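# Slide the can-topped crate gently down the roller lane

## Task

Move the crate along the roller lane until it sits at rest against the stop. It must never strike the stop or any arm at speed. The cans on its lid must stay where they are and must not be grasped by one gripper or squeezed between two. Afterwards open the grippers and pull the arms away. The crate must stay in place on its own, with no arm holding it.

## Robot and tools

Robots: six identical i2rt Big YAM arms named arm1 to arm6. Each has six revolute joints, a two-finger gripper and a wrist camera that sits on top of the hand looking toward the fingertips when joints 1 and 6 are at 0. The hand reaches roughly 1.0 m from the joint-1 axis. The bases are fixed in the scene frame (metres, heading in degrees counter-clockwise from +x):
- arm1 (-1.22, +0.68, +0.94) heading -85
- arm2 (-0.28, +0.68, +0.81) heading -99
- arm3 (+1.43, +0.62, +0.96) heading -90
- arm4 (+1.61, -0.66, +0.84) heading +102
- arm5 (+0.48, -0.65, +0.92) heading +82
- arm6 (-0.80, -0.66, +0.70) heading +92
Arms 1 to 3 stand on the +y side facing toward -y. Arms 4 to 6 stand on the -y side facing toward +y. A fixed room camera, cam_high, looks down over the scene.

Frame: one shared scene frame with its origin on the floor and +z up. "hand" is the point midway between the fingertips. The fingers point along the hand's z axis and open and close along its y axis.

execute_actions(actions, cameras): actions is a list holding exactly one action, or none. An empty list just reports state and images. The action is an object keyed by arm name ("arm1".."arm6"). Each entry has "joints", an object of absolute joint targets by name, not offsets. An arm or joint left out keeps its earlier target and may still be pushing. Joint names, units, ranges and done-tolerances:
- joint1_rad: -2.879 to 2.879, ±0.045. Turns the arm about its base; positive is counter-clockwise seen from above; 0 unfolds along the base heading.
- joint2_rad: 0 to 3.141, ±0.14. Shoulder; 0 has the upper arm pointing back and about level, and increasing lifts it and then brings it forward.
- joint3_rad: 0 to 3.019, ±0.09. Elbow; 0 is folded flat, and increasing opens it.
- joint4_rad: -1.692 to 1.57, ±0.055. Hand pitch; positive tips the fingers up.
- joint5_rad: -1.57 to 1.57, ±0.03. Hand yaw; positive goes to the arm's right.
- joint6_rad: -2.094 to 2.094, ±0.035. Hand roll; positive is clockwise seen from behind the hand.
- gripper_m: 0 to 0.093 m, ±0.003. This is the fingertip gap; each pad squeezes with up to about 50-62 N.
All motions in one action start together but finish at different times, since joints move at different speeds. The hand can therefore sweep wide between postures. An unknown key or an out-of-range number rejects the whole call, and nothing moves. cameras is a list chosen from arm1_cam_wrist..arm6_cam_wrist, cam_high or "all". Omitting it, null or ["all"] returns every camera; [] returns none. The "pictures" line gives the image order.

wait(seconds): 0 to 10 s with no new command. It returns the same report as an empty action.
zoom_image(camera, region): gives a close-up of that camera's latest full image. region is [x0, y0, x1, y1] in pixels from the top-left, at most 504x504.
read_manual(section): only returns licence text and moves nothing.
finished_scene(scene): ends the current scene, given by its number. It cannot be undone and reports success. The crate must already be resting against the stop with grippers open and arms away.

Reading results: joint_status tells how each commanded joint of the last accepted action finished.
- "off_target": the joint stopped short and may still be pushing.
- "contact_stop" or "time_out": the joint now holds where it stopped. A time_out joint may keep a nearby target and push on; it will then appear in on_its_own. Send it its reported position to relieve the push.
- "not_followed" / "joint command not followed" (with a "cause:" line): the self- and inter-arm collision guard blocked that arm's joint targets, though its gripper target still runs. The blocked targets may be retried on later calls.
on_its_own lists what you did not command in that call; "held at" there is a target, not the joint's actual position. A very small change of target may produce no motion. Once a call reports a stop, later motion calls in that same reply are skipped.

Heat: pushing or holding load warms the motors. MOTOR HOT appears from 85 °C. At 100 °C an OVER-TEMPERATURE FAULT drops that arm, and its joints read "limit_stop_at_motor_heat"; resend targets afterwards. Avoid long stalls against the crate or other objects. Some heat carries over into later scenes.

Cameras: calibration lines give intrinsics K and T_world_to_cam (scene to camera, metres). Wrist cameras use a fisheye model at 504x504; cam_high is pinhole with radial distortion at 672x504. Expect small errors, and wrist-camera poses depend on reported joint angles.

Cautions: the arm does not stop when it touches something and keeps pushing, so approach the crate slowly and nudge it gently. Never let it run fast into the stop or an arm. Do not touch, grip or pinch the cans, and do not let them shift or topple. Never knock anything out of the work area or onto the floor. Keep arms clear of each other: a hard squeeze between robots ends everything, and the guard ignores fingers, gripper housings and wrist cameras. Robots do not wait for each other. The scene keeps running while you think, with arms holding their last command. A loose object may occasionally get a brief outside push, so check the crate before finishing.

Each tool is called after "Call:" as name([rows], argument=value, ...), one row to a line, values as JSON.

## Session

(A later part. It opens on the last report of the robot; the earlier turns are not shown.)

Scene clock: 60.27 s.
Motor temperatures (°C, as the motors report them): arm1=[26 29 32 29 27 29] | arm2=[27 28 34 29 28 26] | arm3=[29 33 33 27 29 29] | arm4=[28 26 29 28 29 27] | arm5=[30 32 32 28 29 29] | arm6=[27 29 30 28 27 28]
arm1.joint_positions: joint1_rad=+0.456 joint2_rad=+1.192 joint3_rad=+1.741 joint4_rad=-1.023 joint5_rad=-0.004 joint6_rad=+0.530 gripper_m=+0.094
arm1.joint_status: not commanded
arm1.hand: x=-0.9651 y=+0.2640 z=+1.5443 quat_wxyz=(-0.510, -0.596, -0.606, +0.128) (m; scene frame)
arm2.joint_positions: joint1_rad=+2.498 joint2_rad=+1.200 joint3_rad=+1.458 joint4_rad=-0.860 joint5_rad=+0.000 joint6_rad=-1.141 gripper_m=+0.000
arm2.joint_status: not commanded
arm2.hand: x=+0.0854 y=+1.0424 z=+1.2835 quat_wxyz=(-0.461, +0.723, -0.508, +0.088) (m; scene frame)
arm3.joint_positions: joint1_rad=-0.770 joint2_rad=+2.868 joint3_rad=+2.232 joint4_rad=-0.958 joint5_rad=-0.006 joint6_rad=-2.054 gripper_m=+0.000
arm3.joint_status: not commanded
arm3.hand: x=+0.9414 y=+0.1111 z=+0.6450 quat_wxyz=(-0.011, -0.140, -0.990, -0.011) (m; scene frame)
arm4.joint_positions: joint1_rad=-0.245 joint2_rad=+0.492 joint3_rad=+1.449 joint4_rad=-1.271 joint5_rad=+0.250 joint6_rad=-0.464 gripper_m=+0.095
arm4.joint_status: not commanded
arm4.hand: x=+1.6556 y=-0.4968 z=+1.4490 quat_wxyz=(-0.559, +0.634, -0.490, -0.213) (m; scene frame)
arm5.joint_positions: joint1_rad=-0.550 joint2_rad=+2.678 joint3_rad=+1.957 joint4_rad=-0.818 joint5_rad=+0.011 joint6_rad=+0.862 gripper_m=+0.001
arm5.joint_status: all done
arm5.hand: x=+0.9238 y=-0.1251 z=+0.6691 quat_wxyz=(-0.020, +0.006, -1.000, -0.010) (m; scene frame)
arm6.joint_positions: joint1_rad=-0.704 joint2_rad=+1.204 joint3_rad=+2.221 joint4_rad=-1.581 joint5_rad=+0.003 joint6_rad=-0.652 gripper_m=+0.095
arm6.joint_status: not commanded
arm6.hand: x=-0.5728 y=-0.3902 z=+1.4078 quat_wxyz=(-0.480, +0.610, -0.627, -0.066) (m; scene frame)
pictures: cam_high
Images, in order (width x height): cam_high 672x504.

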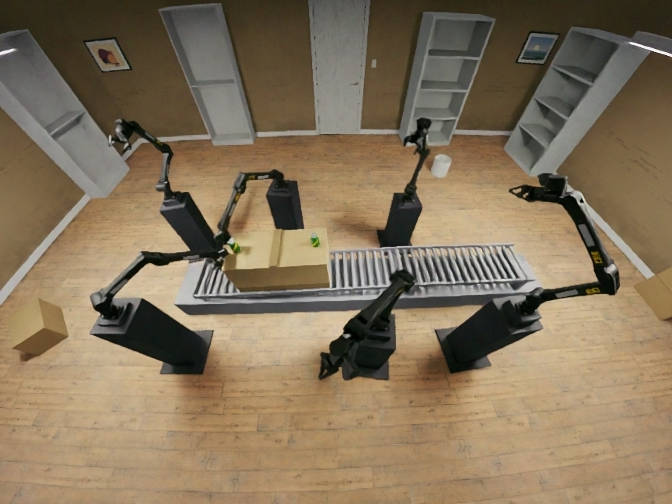

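Call:
execute_actions([
  {"arm5":{"joints":{"joint1_rad":-1.2}}},
], cameras=[])

Call:
execute_actions([
  {"arm3":{"joints":{"joint1_rad":-0.73,"joint2_rad":2.77,"joint3_rad":2.05,"joint4_rad":-0.81}}},
], cameras=[])

Call:
execute_actions([
  {"arm3":{"joints":{"joint1_rad":-0.66,"joint2_rad":2.69,"joint3_rad":1.85,"joint4_rad":-0.68}}},
], cameras=[])

Call:
execute_actions([
  {"arm3":{"joints":{"joint1_rad":-0.57,"joint2_rad":2.63,"joint3_rad":1.68,"joint4_rad":-0.58}}},
], cameras=[])

Call:
execute_actions([
  {"arm3":{"joints":{"joint1_rad":-0.48,"joint2_rad":2.57,"joint3_rad":1.52,"joint4_rad":-0.47,"joint6_rad":-1.97}}},
], cameras=["arm3_cam_wrist"])

Call:
execute_actions([
  {"arm3":{"joints":{"joint1_rad":-0.41,"joint6_rad":-1.9}}},
], cameras=[])

Call:
execute_actions([
  {"arm3":{"joints":{"joint1_rad":-0.34,"joint6_rad":-1.83}}},
], cameras=[])

Call:
execute_actions([
  {"arm3":{"joints":{"joint1_rad":-0.27,"joint6_rad":-1.76}}},
], cameras=["arm3_cam_wrist","cam_high"])

Scene clock: 63.10 s.
Motor temperatures (°C, as the motors report them): arm1=[26 29 32 29 27 29] | arm2=[27 28 34 29 28 26] | arm3=[29 33 33 27 29 29] | arm4=[28 26 29 28 29 27] | arm5=[30 33 32 28 29 29] | arm6=[27 29 30 28 27 28]
arm1.joint_positions: joint1_rad=+0.456 joint2_rad=+1.192 joint3_rad=+1.741 joint4_rad=-1.023 joint5_rad=-0.004 joint6_rad=+0.530 gripper_m=+0.094
arm1.joint_status: not commanded
arm1.hand: x=-0.9651 y=+0.2640 z=+1.5443 quat_wxyz=(-0.510, -0.596, -0.606, +0.128) (m; scene frame)
arm2.joint_positions: joint1_rad=+2.498 joint2_rad=+1.200 joint3_rad=+1.458 joint4_rad=-0.860 joint5_rad=+0.000 joint6_rad=-1.141 gripper_m=+0.000
arm2.joint_status: not commanded
arm2.hand: x=+0.0854 y=+1.0424 z=+1.2835 quat_wxyz=(-0.461, +0.723, -0.508, +0.088) (m; scene frame)
arm3.joint_positions: joint1_rad=-0.759 joint2_rad=+2.868 joint3_rad=+2.232 joint4_rad=-0.966 joint5_rad=-0.006 joint6_rad=-2.063 gripper_m=+0.000
arm3.joint_status: not commanded
arm3.hand: x=+0.9480 y=+0.1075 z=+0.6451 quat_wxyz=(-0.014, -0.130, -0.991, -0.014) (m; scene frame)
arm4.joint_positions: joint1_rad=-0.245 joint2_rad=+0.492 joint3_rad=+1.449 joint4_rad=-1.271 joint5_rad=+0.250 joint6_rad=-0.464 gripper_m=+0.095
arm4.joint_status: not commanded
arm4.hand: x=+1.6556 y=-0.4968 z=+1.4490 quat_wxyz=(-0.559, +0.634, -0.490, -0.213) (m; scene frame)
arm5.joint_positions: joint1_rad=-1.196 joint2_rad=+2.679 joint3_rad=+1.957 joint4_rad=-0.824 joint5_rad=+0.000 joint6_rad=+0.862 gripper_m=+0.001
arm5.joint_status: all done
arm5.hand: x=+1.1483 y=-0.4954 z=+0.6706 quat_wxyz=(-0.016, -0.312, -0.950, -0.010) (m; scene frame)
arm6.joint_positions: joint1_rad=-0.704 joint2_rad=+1.204 joint3_rad=+2.221 joint4_rad=-1.581 joint5_rad=+0.003 joint6_rad=-0.652 gripper_m=+0.095
arm6.joint_status: not commanded
arm6.hand: x=-0.5728 y=-0.3902 z=+1.4078 quat_wxyz=(-0.480, +0.610, -0.627, -0.066) (m; scene frame)
pictures: none
No camera images: the call's "cameras" was empty. Leave "cameras" out to get every camera's image.

Scene clock: 64.53 s.
Motor temperatures (°C, as the motors report them): arm1=[26 29 32 29 27 29] | arm2=[27 28 34 29 28 26] | arm3=[29 33 33 27 29 29] | arm4=[28 26 30 28 29 27] | arm5=[30 33 32 28 29 29] | arm6=[27 29 30 28 27 28]
arm1.joint_positions: joint1_rad=+0.456 joint2_rad=+1.192 joint3_rad=+1.741 joint4_rad=-1.023 joint5_rad=-0.004 joint6_rad=+0.530 gripper_m=+0.094
arm1.joint_status: not commanded
arm1.hand: x=-0.9651 y=+0.2640 z=+1.5443 quat_wxyz=(-0.510, -0.596, -0.606, +0.128) (m; scene frame)
arm2.joint_positions: joint1_rad=+2.498 joint2_rad=+1.200 joint3_rad=+1.458 joint4_rad=-0.860 joint5_rad=+0.000 joint6_rad=-1.141 gripper_m=+0.000
arm2.joint_status: not commanded
arm2.hand: x=+0.0854 y=+1.0424 z=+1.2835 quat_wxyz=(-0.461, +0.723, -0.508, +0.088) (m; scene frame)
arm3.joint_positions: joint1_rad=-0.656 joint2_rad=+2.781 joint3_rad=+2.012 joint4_rad=-0.837 joint5_rad=-0.017 joint6_rad=-2.077 gripper_m=+0.000
arm3.joint_status: joint1_rad off_target (ended at -0.656, target -0.730); the others done
arm3.hand: x=+1.0286 y=+0.0903 z=+0.6393 quat_wxyz=(-0.019, -0.072, -0.997, -0.013) (m; scene frame)
arm4.joint_positions: joint1_rad=-0.245 joint2_rad=+0.492 joint3_rad=+1.449 joint4_rad=-1.271 joint5_rad=+0.250 joint6_rad=-0.464 gripper_m=+0.095
arm4.joint_status: not commanded
arm4.hand: x=+1.6556 y=-0.4968 z=+1.4490 quat_wxyz=(-0.559, +0.634, -0.490, -0.213) (m; scene frame)
arm5.joint_positions: joint1_rad=-1.196 joint2_rad=+2.679 joint3_rad=+1.957 joint4_rad=-0.824 joint5_rad=+0.000 joint6_rad=+0.862 gripper_m=+0.001
arm5.joint_status: not commanded
arm5.hand: x=+1.1483 y=-0.4954 z=+0.6706 quat_wxyz=(-0.016, -0.312, -0.950, -0.010) (m; scene frame)
arm6.joint_positions: joint1_rad=-0.704 joint2_rad=+1.204 joint3_rad=+2.221 joint4_rad=-1.581 joint5_rad=+0.003 joint6_rad=-0.652 gripper_m=+0.095
arm6.joint_status: not commanded
arm6.hand: x=-0.5728 y=-0.3902 z=+1.4078 quat_wxyz=(-0.480, +0.610, -0.627, -0.066) (m; scene frame)
pictures: none
No camera images: the call's "cameras" was empty. Leave "cameras" out to get every camera's image.

Scene clock: 65.97 s.
Motor temperatures (°C, as the motors report them): arm1=[26 29 32 29 27 29] | arm2=[27 28 34 29 28 26] | arm3=[29 33 32 27 29 29] | arm4=[28 26 30 28 29 27] | arm5=[30 33 32 28 29 29] | arm6=[27 29 30 28 27 28]
arm1.joint_positions: joint1_rad=+0.456 joint2_rad=+1.192 joint3_rad=+1.741 joint4_rad=-1.023 joint5_rad=-0.004 joint6_rad=+0.530 gripper_m=+0.094
arm1.joint_status: not commanded
arm1.hand: x=-0.9651 y=+0.2640 z=+1.5443 quat_wxyz=(-0.510, -0.596, -0.606, +0.128) (m; scene frame)
arm2.joint_positions: joint1_rad=+2.498 joint2_rad=+1.200 joint3_rad=+1.458 joint4_rad=-0.860 joint5_rad=+0.000 joint6_rad=-1.141 gripper_m=+0.000
arm2.joint_status: not commanded
arm2.hand: x=+0.0854 y=+1.0424 z=+1.2835 quat_wxyz=(-0.461, +0.723, -0.508, +0.088) (m; scene frame)
arm3.joint_positions: joint1_rad=-0.600 joint2_rad=+2.708 joint3_rad=+1.817 joint4_rad=-0.701 joint5_rad=-0.015 joint6_rad=-2.077 gripper_m=+0.000
arm3.joint_status: joint1_rad off_target (ended at -0.600, target -0.660); the others done
arm3.hand: x=+1.0796 y=+0.0998 z=+0.6355 quat_wxyz=(-0.015, -0.044, -0.999, -0.008) (m; scene frame)
arm4.joint_positions: joint1_rad=-0.245 joint2_rad=+0.492 joint3_rad=+1.449 joint4_rad=-1.271 joint5_rad=+0.250 joint6_rad=-0.464 gripper_m=+0.095
arm4.joint_status: not commanded
arm4.hand: x=+1.6556 y=-0.4968 z=+1.4490 quat_wxyz=(-0.559, +0.634, -0.490, -0.213) (m; scene frame)
arm5.joint_positions: joint1_rad=-1.196 joint2_rad=+2.679 joint3_rad=+1.957 joint4_rad=-0.824 joint5_rad=+0.000 joint6_rad=+0.862 gripper_m=+0.001
arm5.joint_status: not commanded
arm5.hand: x=+1.1483 y=-0.4954 z=+0.6706 quat_wxyz=(-0.016, -0.312, -0.950, -0.010) (m; scene frame)
arm6.joint_positions: joint1_rad=-0.704 joint2_rad=+1.204 joint3_rad=+2.221 joint4_rad=-1.581 joint5_rad=+0.003 joint6_rad=-0.652 gripper_m=+0.095
arm6.joint_status: not commanded
arm6.hand: x=-0.5728 y=-0.3902 z=+1.4078 quat_wxyz=(-0.480, +0.610, -0.627, -0.066) (m; scene frame)
pictures: none
No camera images: the call's "cameras" was empty. Leave "cameras" out to get every camera's image.

Scene clock: 67.40 s.
Motor temperatures (°C, as the motors report them): arm1=[26 29 32 29 27 29] | arm2=[27 28 34 29 28 26] | arm3=[29 33 32 27 29 29] | arm4=[28 26 30 28 29 27] | arm5=[30 33 32 28 29 29] | arm6=[27 29 30 28 27 28]
arm1.joint_positions: joint1_rad=+0.456 joint2_rad=+1.192 joint3_rad=+1.741 joint4_rad=-1.023 joint5_rad=-0.004 joint6_rad=+0.530 gripper_m=+0.094
arm1.joint_status: not commanded
arm1.hand: x=-0.9651 y=+0.2640 z=+1.5443 quat_wxyz=(-0.510, -0.596, -0.606, +0.128) (m; scene frame)
arm2.joint_positions: joint1_rad=+2.498 joint2_rad=+1.200 joint3_rad=+1.458 joint4_rad=-0.860 joint5_rad=+0.000 joint6_rad=-1.141 gripper_m=+0.000
arm2.joint_status: not commanded
arm2.hand: x=+0.0854 y=+1.0424 z=+1.2835 quat_wxyz=(-0.461, +0.723, -0.508, +0.088) (m; scene frame)
arm3.joint_positions: joint1_rad=-0.498 joint2_rad=+2.640 joint3_rad=+1.643 joint4_rad=-0.606 joint5_rad=-0.022 joint6_rad=-2.040 gripper_m=+0.000
arm3.joint_status: joint1_rad off_target (ended at -0.497, target -0.570); the others done
arm3.hand: x=+1.1560 y=+0.1039 z=+0.6378 quat_wxyz=(-0.020, -0.011, -1.000, -0.012) (m; scene frame)
arm4.joint_positions: joint1_rad=-0.245 joint2_rad=+0.492 joint3_rad=+1.449 joint4_rad=-1.271 joint5_rad=+0.250 joint6_rad=-0.464 gripper_m=+0.095
arm4.joint_status: not commanded
arm4.hand: x=+1.6556 y=-0.4968 z=+1.4490 quat_wxyz=(-0.559, +0.634, -0.490, -0.213) (m; scene frame)
arm5.joint_positions: joint1_rad=-1.196 joint2_rad=+2.679 joint3_rad=+1.957 joint4_rad=-0.824 joint5_rad=+0.000 joint6_rad=+0.862 gripper_m=+0.001
arm5.joint_status: not commanded
arm5.hand: x=+1.1483 y=-0.4954 z=+0.6706 quat_wxyz=(-0.016, -0.312, -0.950, -0.010) (m; scene frame)
arm6.joint_positions: joint1_rad=-0.704 joint2_rad=+1.204 joint3_rad=+2.221 joint4_rad=-1.581 joint5_rad=+0.003 joint6_rad=-0.652 gripper_m=+0.095
arm6.joint_status: not commanded
arm6.hand: x=-0.5728 y=-0.3902 z=+1.4078 quat_wxyz=(-0.480, +0.610, -0.627, -0.066) (m; scene frame)
pictures: none
No camera images: the call's "cameras" was empty. Leave "cameras" out to get every camera's image.

Scene clock: 68.77 s.
Motor temperatures (°C, as the motors report them): arm1=[26 29 32 29 27 29] | arm2=[27 28 34 29 28 26] | arm3=[29 33 32 27 29 29] | arm4=[28 26 30 28 29 27] | arm5=[30 33 32 28 29 29] | arm6=[27 29 30 28 27 28]
arm1.joint_positions: joint1_rad=+0.456 joint2_rad=+1.192 joint3_rad=+1.741 joint4_rad=-1.023 joint5_rad=-0.004 joint6_rad=+0.530 gripper_m=+0.094
arm1.joint_status: not commanded
arm1.hand: x=-0.9651 y=+0.2640 z=+1.5443 quat_wxyz=(-0.510, -0.596, -0.606, +0.128) (m; scene frame)
arm2.joint_positions: joint1_rad=+2.498 joint2_rad=+1.200 joint3_rad=+1.458 joint4_rad=-0.860 joint5_rad=+0.000 joint6_rad=-1.141 gripper_m=+0.000
arm2.joint_status: not commanded
arm2.hand: x=+0.0854 y=+1.0424 z=+1.2835 quat_wxyz=(-0.461, +0.723, -0.508, +0.088) (m; scene frame)
arm3.joint_positions: joint1_rad=-0.415 joint2_rad=+2.585 joint3_rad=+1.491 joint4_rad=-0.488 joint5_rad=-0.021 joint6_rad=-1.962 gripper_m=+0.000
arm3.joint_status: joint1_rad off_target (ended at -0.415, target -0.480); the others done
arm3.hand: x=+1.2131 y=+0.1145 z=+0.6392 quat_wxyz=(-0.015, -0.009, -1.000, -0.004) (m; scene frame)
arm4.joint_positions: joint1_rad=-0.245 joint2_rad=+0.492 joint3_rad=+1.449 joint4_rad=-1.271 joint5_rad=+0.250 joint6_rad=-0.464 gripper_m=+0.095
arm4.joint_status: not commanded
arm4.hand: x=+1.6556 y=-0.4968 z=+1.4490 quat_wxyz=(-0.559, +0.634, -0.490, -0.213) (m; scene frame)
arm5.joint_positions: joint1_rad=-1.196 joint2_rad=+2.679 joint3_rad=+1.957 joint4_rad=-0.824 joint5_rad=+0.000 joint6_rad=+0.862 gripper_m=+0.001
arm5.joint_status: not commanded
arm5.hand: x=+1.1483 y=-0.4954 z=+0.6706 quat_wxyz=(-0.016, -0.312, -0.950, -0.010) (m; scene frame)
arm6.joint_positions: joint1_rad=-0.704 joint2_rad=+1.204 joint3_rad=+2.221 joint4_rad=-1.581 joint5_rad=+0.003 joint6_rad=-0.652 gripper_m=+0.095
arm6.joint_status: not commanded
arm6.hand: x=-0.5728 y=-0.3902 z=+1.4078 quat_wxyz=(-0.480, +0.610, -0.627, -0.066) (m; scene frame)
pictures: arm3_cam_wrist
camera_calibration (this result's frames):
arm3_cam_wrist: T_world_to_cam=[[-0.0121392, -0.999691, -0.0217077, 0.148403], [-0.825731, -0.00222147, 0.56406, 0.647318], [-0.563933, 0.024772, -0.825449, 1.33061], [0, 0, 0, 1]] pos_world=[1.28669, 0.116833, 0.736444]
Images, in order (width x height): arm3_cam_wrist 504x504.

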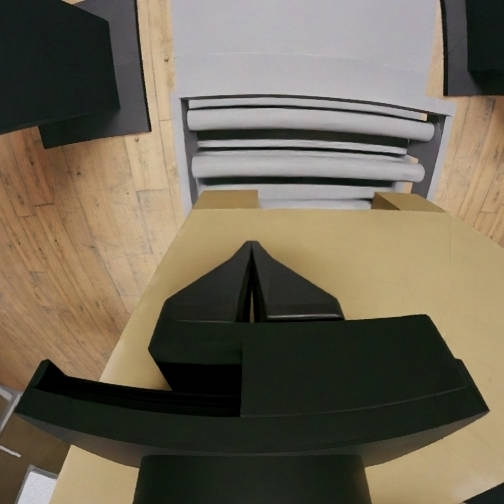

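Scene clock: 70.00 s.
Motor temperatures (°C, as the motors report them): arm1=[26 29 32 29 27 29] | arm2=[27 28 35 29 28 26] | arm3=[29 33 32 27 29 29] | arm4=[28 26 30 28 29 27] | arm5=[30 33 32 28 29 29] | arm6=[27 29 30 28 27 28]
arm1.joint_positions: joint1_rad=+0.456 joint2_rad=+1.192 joint3_rad=+1.741 joint4_rad=-1.023 joint5_rad=-0.004 joint6_rad=+0.530 gripper_m=+0.094
arm1.joint_status: not commanded
arm1.hand: x=-0.9651 y=+0.2640 z=+1.5443 quat_wxyz=(-0.510, -0.596, -0.606, +0.128) (m; scene frame)
arm2.joint_positions: joint1_rad=+2.498 joint2_rad=+1.200 joint3_rad=+1.458 joint4_rad=-0.860 joint5_rad=+0.000 joint6_rad=-1.141 gripper_m=+0.000
arm2.joint_status: not commanded
arm2.hand: x=+0.0854 y=+1.0424 z=+1.2835 quat_wxyz=(-0.461, +0.723, -0.508, +0.088) (m; scene frame)
arm3.joint_positions: joint1_rad=-0.363 joint2_rad=+2.585 joint3_rad=+1.491 joint4_rad=-0.487 joint5_rad=-0.017 joint6_rad=-1.901 gripper_m=+0.000
arm3.joint_status: joint1_rad off_target (ended at -0.364, target -0.410); the others done
arm3.hand: x=+1.2387 y=+0.1038 z=+0.6392 quat_wxyz=(-0.012, -0.013, -1.000, -0.005) (m; scene frame)
arm4.joint_positions: joint1_rad=-0.245 joint2_rad=+0.492 joint3_rad=+1.449 joint4_rad=-1.271 joint5_rad=+0.250 joint6_rad=-0.464 gripper_m=+0.095
arm4.joint_status: not commanded
arm4.hand: x=+1.6556 y=-0.4968 z=+1.4490 quat_wxyz=(-0.559, +0.634, -0.490, -0.213) (m; scene frame)
arm5.joint_positions: joint1_rad=-1.196 joint2_rad=+2.679 joint3_rad=+1.957 joint4_rad=-0.824 joint5_rad=+0.000 joint6_rad=+0.862 gripper_m=+0.001
arm5.joint_status: not commanded
arm5.hand: x=+1.1483 y=-0.4954 z=+0.6706 quat_wxyz=(-0.016, -0.312, -0.950, -0.010) (m; scene frame)
arm6.joint_positions: joint1_rad=-0.704 joint2_rad=+1.204 joint3_rad=+2.221 joint4_rad=-1.581 joint5_rad=+0.003 joint6_rad=-0.652 gripper_m=+0.095
arm6.joint_status: not commanded
arm6.hand: x=-0.5728 y=-0.3902 z=+1.4078 quat_wxyz=(-0.480, +0.610, -0.627, -0.066) (m; scene frame)
pictures: none
No camera images: the call's "cameras" was empty. Leave "cameras" out to get every camera's image.

Scene clock: 71.27 s.
Motor temperatures (°C, as the motors report them): arm1=[26 29 32 29 27 29] | arm2=[27 28 35 29 28 26] | arm3=[29 33 32 27 29 29] | arm4=[28 26 30 28 29 27] | arm5=[30 33 32 28 29 29] | arm6=[27 29 30 28 27 28]
arm1.joint_positions: joint1_rad=+0.456 joint2_rad=+1.192 joint3_rad=+1.741 joint4_rad=-1.023 joint5_rad=-0.004 joint6_rad=+0.530 gripper_m=+0.094
arm1.joint_status: not commanded
arm1.hand: x=-0.9651 y=+0.2640 z=+1.5443 quat_wxyz=(-0.510, -0.596, -0.606, +0.128) (m; scene frame)
arm2.joint_positions: joint1_rad=+2.498 joint2_rad=+1.200 joint3_rad=+1.458 joint4_rad=-0.860 joint5_rad=+0.000 joint6_rad=-1.141 gripper_m=+0.000
arm2.joint_status: not commanded
arm2.hand: x=+0.0854 y=+1.0424 z=+1.2835 quat_wxyz=(-0.461, +0.723, -0.508, +0.088) (m; scene frame)
arm3.joint_positions: joint1_rad=-0.280 joint2_rad=+2.585 joint3_rad=+1.490 joint4_rad=-0.486 joint5_rad=-0.022 joint6_rad=-1.822 gripper_m=+0.000
arm3.joint_status: joint1_rad off_target (ended at -0.280, target -0.340); the others done
arm3.hand: x=+1.2835 y=+0.0903 z=+0.6392 quat_wxyz=(-0.015, -0.012, -1.000, -0.005) (m; scene frame)
arm4.joint_positions: joint1_rad=-0.245 joint2_rad=+0.492 joint3_rad=+1.449 joint4_rad=-1.271 joint5_rad=+0.250 joint6_rad=-0.464 gripper_m=+0.095
arm4.joint_status: not commanded
arm4.hand: x=+1.6556 y=-0.4968 z=+1.4490 quat_wxyz=(-0.559, +0.634, -0.490, -0.213) (m; scene frame)
arm5.joint_positions: joint1_rad=-1.196 joint2_rad=+2.679 joint3_rad=+1.957 joint4_rad=-0.824 joint5_rad=+0.000 joint6_rad=+0.862 gripper_m=+0.001
arm5.joint_status: not commanded
arm5.hand: x=+1.1483 y=-0.4954 z=+0.6706 quat_wxyz=(-0.016, -0.312, -0.950, -0.010) (m; scene frame)
arm6.joint_positions: joint1_rad=-0.704 joint2_rad=+1.204 joint3_rad=+2.221 joint4_rad=-1.581 joint5_rad=+0.003 joint6_rad=-0.652 gripper_m=+0.095
arm6.joint_status: not commanded
arm6.hand: x=-0.5728 y=-0.3902 z=+1.4078 quat_wxyz=(-0.480, +0.610, -0.627, -0.066) (m; scene frame)
pictures: none
No camera images: the call's "cameras" was empty. Leave "cameras" out to get every camera's image.

Scene clock: 72.57 s.
Motor temperatures (°C, as the motors report them): arm1=[26 29 32 29 27 29] | arm2=[27 28 35 29 28 26] | arm3=[29 33 32 27 29 29] | arm4=[28 26 30 28 29 27] | arm5=[30 33 32 28 29 29] | arm6=[27 29 30 28 27 28]
arm1.joint_positions: joint1_rad=+0.456 joint2_rad=+1.192 joint3_rad=+1.741 joint4_rad=-1.023 joint5_rad=-0.004 joint6_rad=+0.530 gripper_m=+0.094
arm1.joint_status: not commanded
arm1.hand: x=-0.9651 y=+0.2640 z=+1.5443 quat_wxyz=(-0.510, -0.596, -0.606, +0.128) (m; scene frame)
arm2.joint_positions: joint1_rad=+2.498 joint2_rad=+1.200 joint3_rad=+1.458 joint4_rad=-0.860 joint5_rad=+0.000 joint6_rad=-1.141 gripper_m=+0.000
arm2.joint_status: not commanded
arm2.hand: x=+0.0854 y=+1.0424 z=+1.2835 quat_wxyz=(-0.461, +0.723, -0.508, +0.088) (m; scene frame)
arm3.joint_positions: joint1_rad=-0.215 joint2_rad=+2.585 joint3_rad=+1.490 joint4_rad=-0.484 joint5_rad=-0.021 joint6_rad=-1.755 gripper_m=+0.000
arm3.joint_status: joint1_rad off_target (ended at -0.215, target -0.270); the others done
arm3.hand: x=+1.3179 y=+0.0814 z=+0.6393 quat_wxyz=(-0.014, -0.013, -1.000, -0.005) (m; scene frame)
arm4.joint_positions: joint1_rad=-0.245 joint2_rad=+0.492 joint3_rad=+1.449 joint4_rad=-1.271 joint5_rad=+0.250 joint6_rad=-0.464 gripper_m=+0.095
arm4.joint_status: not commanded
arm4.hand: x=+1.6556 y=-0.4968 z=+1.4490 quat_wxyz=(-0.559, +0.634, -0.490, -0.213) (m; scene frame)
arm5.joint_positions: joint1_rad=-1.196 joint2_rad=+2.679 joint3_rad=+1.957 joint4_rad=-0.824 joint5_rad=+0.000 joint6_rad=+0.862 gripper_m=+0.001
arm5.joint_status: not commanded
arm5.hand: x=+1.1483 y=-0.4954 z=+0.6706 quat_wxyz=(-0.016, -0.312, -0.950, -0.010) (m; scene frame)
arm6.joint_positions: joint1_rad=-0.704 joint2_rad=+1.204 joint3_rad=+2.221 joint4_rad=-1.581 joint5_rad=+0.003 joint6_rad=-0.652 gripper_m=+0.095
arm6.joint_status: not commanded
arm6.hand: x=-0.5728 y=-0.3902 z=+1.4078 quat_wxyz=(-0.480, +0.610, -0.627, -0.066) (m; scene frame)
pictures: arm3_cam_wrist, cam_high
camera_calibration (this result's frames):
arm3_cam_wrist: T_world_to_cam=[[-0.0197294, -0.999525, -0.0236671, 0.127911], [-0.824619, 0.00288257, 0.565681, 0.730786], [-0.565344, 0.0306769, -0.824285, 1.39123], [0, 0, 0, 1]] pos_world=[1.39167, 0.083065, 0.736407]
Images, in order (width x height): arm3_cam_wrist 504x504, cam_high 672x504.

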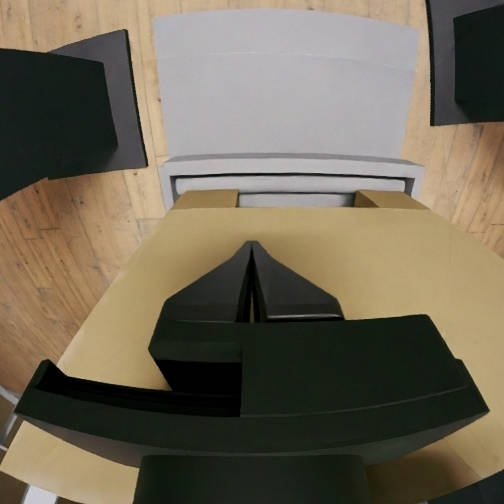

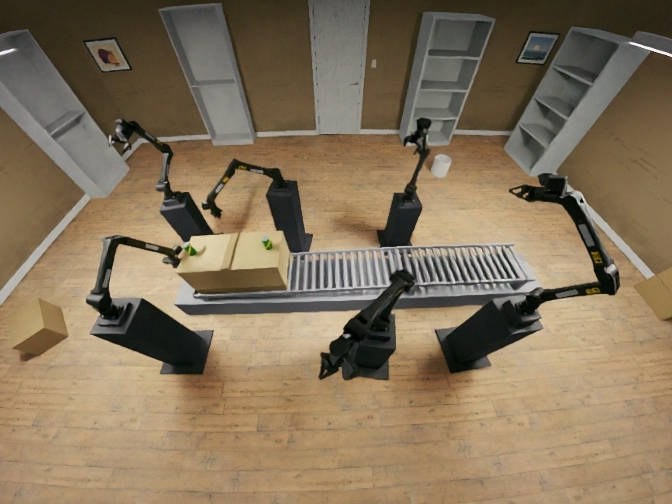

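Call:
execute_actions([
  {"arm3":{"joints":{"joint1_rad":-0.21}}},
], cameras=[])

Call:
execute_actions([
  {"arm3":{"joints":{"joint1_rad":-0.15}}},
], cameras=[])

Call:
execute_actions([
  {"arm3":{"joints":{"joint1_rad":0.7}}},
], cameras=["cam_high"])

Call:
finished_scene(scene=1)

Scene clock: 74.10 s.
Motor temperatures (°C, as the motors report them): arm1=[26 29 32 29 27 29] | arm2=[27 28 35 29 28 26] | arm3=[29 33 32 27 29 29] | arm4=[28 26 30 28 29 27] | arm5=[30 33 32 28 29 29] | arm6=[27 29 30 28 27 28]
arm1.joint_positions: joint1_rad=+0.456 joint2_rad=+1.192 joint3_rad=+1.741 joint4_rad=-1.023 joint5_rad=-0.004 joint6_rad=+0.530 gripper_m=+0.094
arm1.joint_status: not commanded
arm1.hand: x=-0.9651 y=+0.2640 z=+1.5443 quat_wxyz=(-0.510, -0.596, -0.606, +0.128) (m; scene frame)
arm2.joint_positions: joint1_rad=+2.498 joint2_rad=+1.200 joint3_rad=+1.458 joint4_rad=-0.860 joint5_rad=+0.000 joint6_rad=-1.141 gripper_m=+0.000
arm2.joint_status: not commanded
arm2.hand: x=+0.0854 y=+1.0424 z=+1.2835 quat_wxyz=(-0.461, +0.723, -0.508, +0.088) (m; scene frame)
arm3.joint_positions: joint1_rad=-0.161 joint2_rad=+2.585 joint3_rad=+1.490 joint4_rad=-0.484 joint5_rad=-0.020 joint6_rad=-1.724 gripper_m=+0.000
arm3.joint_status: joint1_rad off_target (ended at -0.162, target -0.210)
arm3.hand: x=+1.3472 y=+0.0762 z=+0.6394 quat_wxyz=(-0.013, -0.001, -1.000, -0.006) (m; scene frame)
arm4.joint_positions: joint1_rad=-0.245 joint2_rad=+0.492 joint3_rad=+1.449 joint4_rad=-1.271 joint5_rad=+0.250 joint6_rad=-0.464 gripper_m=+0.095
arm4.joint_status: not commanded
arm4.hand: x=+1.6556 y=-0.4968 z=+1.4490 quat_wxyz=(-0.559, +0.634, -0.490, -0.213) (m; scene frame)
arm5.joint_positions: joint1_rad=-1.196 joint2_rad=+2.679 joint3_rad=+1.957 joint4_rad=-0.824 joint5_rad=+0.000 joint6_rad=+0.862 gripper_m=+0.001
arm5.joint_status: not commanded
arm5.hand: x=+1.1483 y=-0.4954 z=+0.6706 quat_wxyz=(-0.016, -0.312, -0.950, -0.010) (m; scene frame)
arm6.joint_positions: joint1_rad=-0.704 joint2_rad=+1.204 joint3_rad=+2.221 joint4_rad=-1.581 joint5_rad=+0.003 joint6_rad=-0.652 gripper_m=+0.095
arm6.joint_status: not commanded
arm6.hand: x=-0.5728 y=-0.3902 z=+1.4078 quat_wxyz=(-0.480, +0.610, -0.627, -0.066) (m; scene frame)
pictures: none
No camera images: the call's "cameras" was empty. Leave "cameras" out to get every camera's image.

Scene clock: 74.97 s.
Motor temperatures (°C, as the motors report them): arm1=[26 29 32 29 27 29] | arm2=[27 28 35 29 28 26] | arm3=[29 33 32 27 29 29] | arm4=[28 27 30 28 29 27] | arm5=[30 33 32 28 29 29] | arm6=[27 29 30 28 27 28]
arm1.joint_positions: joint1_rad=+0.456 joint2_rad=+1.192 joint3_rad=+1.741 joint4_rad=-1.023 joint5_rad=-0.004 joint6_rad=+0.530 gripper_m=+0.094
arm1.joint_status: not commanded
arm1.hand: x=-0.9651 y=+0.2640 z=+1.5443 quat_wxyz=(-0.510, -0.596, -0.606, +0.128) (m; scene frame)
arm2.joint_positions: joint1_rad=+2.498 joint2_rad=+1.200 joint3_rad=+1.458 joint4_rad=-0.860 joint5_rad=+0.000 joint6_rad=-1.141 gripper_m=+0.000
arm2.joint_status: not commanded
arm2.hand: x=+0.0854 y=+1.0424 z=+1.2835 quat_wxyz=(-0.461, +0.723, -0.508, +0.088) (m; scene frame)
arm3.joint_positions: joint1_rad=-0.140 joint2_rad=+2.585 joint3_rad=+1.493 joint4_rad=-0.480 joint5_rad=-0.006 joint6_rad=-1.745 gripper_m=+0.000
arm3.joint_status: all done
arm3.hand: x=+1.3559 y=+0.0719 z=+0.6401 quat_wxyz=(-0.006, +0.020, -1.000, -0.003) (m; scene frame)
arm4.joint_positions: joint1_rad=-0.245 joint2_rad=+0.492 joint3_rad=+1.449 joint4_rad=-1.271 joint5_rad=+0.250 joint6_rad=-0.464 gripper_m=+0.095
arm4.joint_status: not commanded
arm4.hand: x=+1.6556 y=-0.4968 z=+1.4490 quat_wxyz=(-0.559, +0.634, -0.490, -0.213) (m; scene frame)
arm5.joint_positions: joint1_rad=-1.196 joint2_rad=+2.679 joint3_rad=+1.957 joint4_rad=-0.824 joint5_rad=+0.000 joint6_rad=+0.862 gripper_m=+0.001
arm5.joint_status: not commanded
arm5.hand: x=+1.1483 y=-0.4954 z=+0.6706 quat_wxyz=(-0.016, -0.312, -0.950, -0.010) (m; scene frame)
arm6.joint_positions: joint1_rad=-0.704 joint2_rad=+1.204 joint3_rad=+2.221 joint4_rad=-1.581 joint5_rad=+0.003 joint6_rad=-0.652 gripper_m=+0.095
arm6.joint_status: not commanded
arm6.hand: x=-0.5728 y=-0.3902 z=+1.4078 quat_wxyz=(-0.480, +0.610, -0.627, -0.066) (m; scene frame)
pictures: none
No camera images: the call's "cameras" was empty. Leave "cameras" out to get every camera's image.

Scene clock: 76.63 s.
Motor temperatures (°C, as the motors report them): arm1=[26 29 32 29 27 29] | arm2=[27 28 35 29 28 26] | arm3=[29 33 31 27 29 29] | arm4=[28 27 30 28 29 27] | arm5=[30 33 32 28 29 29] | arm6=[27 29 30 28 27 28]
arm1.joint_positions: joint1_rad=+0.456 joint2_rad=+1.192 joint3_rad=+1.741 joint4_rad=-1.023 joint5_rad=-0.004 joint6_rad=+0.530 gripper_m=+0.094
arm1.joint_status: not commanded
arm1.hand: x=-0.9651 y=+0.2640 z=+1.5443 quat_wxyz=(-0.510, -0.596, -0.606, +0.128) (m; scene frame)
arm2.joint_positions: joint1_rad=+2.498 joint2_rad=+1.200 joint3_rad=+1.458 joint4_rad=-0.860 joint5_rad=+0.000 joint6_rad=-1.141 gripper_m=+0.000
arm2.joint_status: not commanded
arm2.hand: x=+0.0854 y=+1.0424 z=+1.2835 quat_wxyz=(-0.461, +0.723, -0.508, +0.088) (m; scene frame)
arm3.joint_positions: joint1_rad=+0.698 joint2_rad=+2.580 joint3_rad=+1.519 joint4_rad=-0.471 joint5_rad=-0.001 joint6_rad=-1.752 gripper_m=+0.000
arm3.joint_status: all done
arm3.hand: x=+1.8011 y=+0.1843 z=+0.6505 quat_wxyz=(-0.009, +0.428, -0.903, +0.017) (m; scene frame)
arm4.joint_positions: joint1_rad=-0.245 joint2_rad=+0.492 joint3_rad=+1.449 joint4_rad=-1.271 joint5_rad=+0.250 joint6_rad=-0.464 gripper_m=+0.095
arm4.joint_status: not commanded
arm4.hand: x=+1.6556 y=-0.4968 z=+1.4490 quat_wxyz=(-0.559, +0.634, -0.490, -0.213) (m; scene frame)
arm5.joint_positions: joint1_rad=-1.196 joint2_rad=+2.679 joint3_rad=+1.957 joint4_rad=-0.824 joint5_rad=+0.000 joint6_rad=+0.862 gripper_m=+0.001
arm5.joint_status: not commanded
arm5.hand: x=+1.1483 y=-0.4954 z=+0.6706 quat_wxyz=(-0.016, -0.312, -0.950, -0.010) (m; scene frame)
arm6.joint_positions: joint1_rad=-0.704 joint2_rad=+1.204 joint3_rad=+2.221 joint4_rad=-1.581 joint5_rad=+0.003 joint6_rad=-0.652 gripper_m=+0.095
arm6.joint_status: not commanded
arm6.hand: x=-0.5728 y=-0.3902 z=+1.4078 quat_wxyz=(-0.480, +0.610, -0.627, -0.066) (m; scene frame)
pictures: cam_high
Images, in order (width x height): cam_high 672x504.

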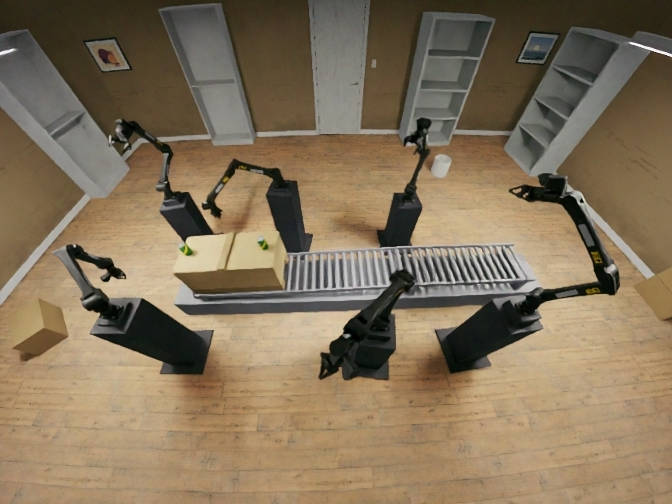

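The scene is finished: the task was done.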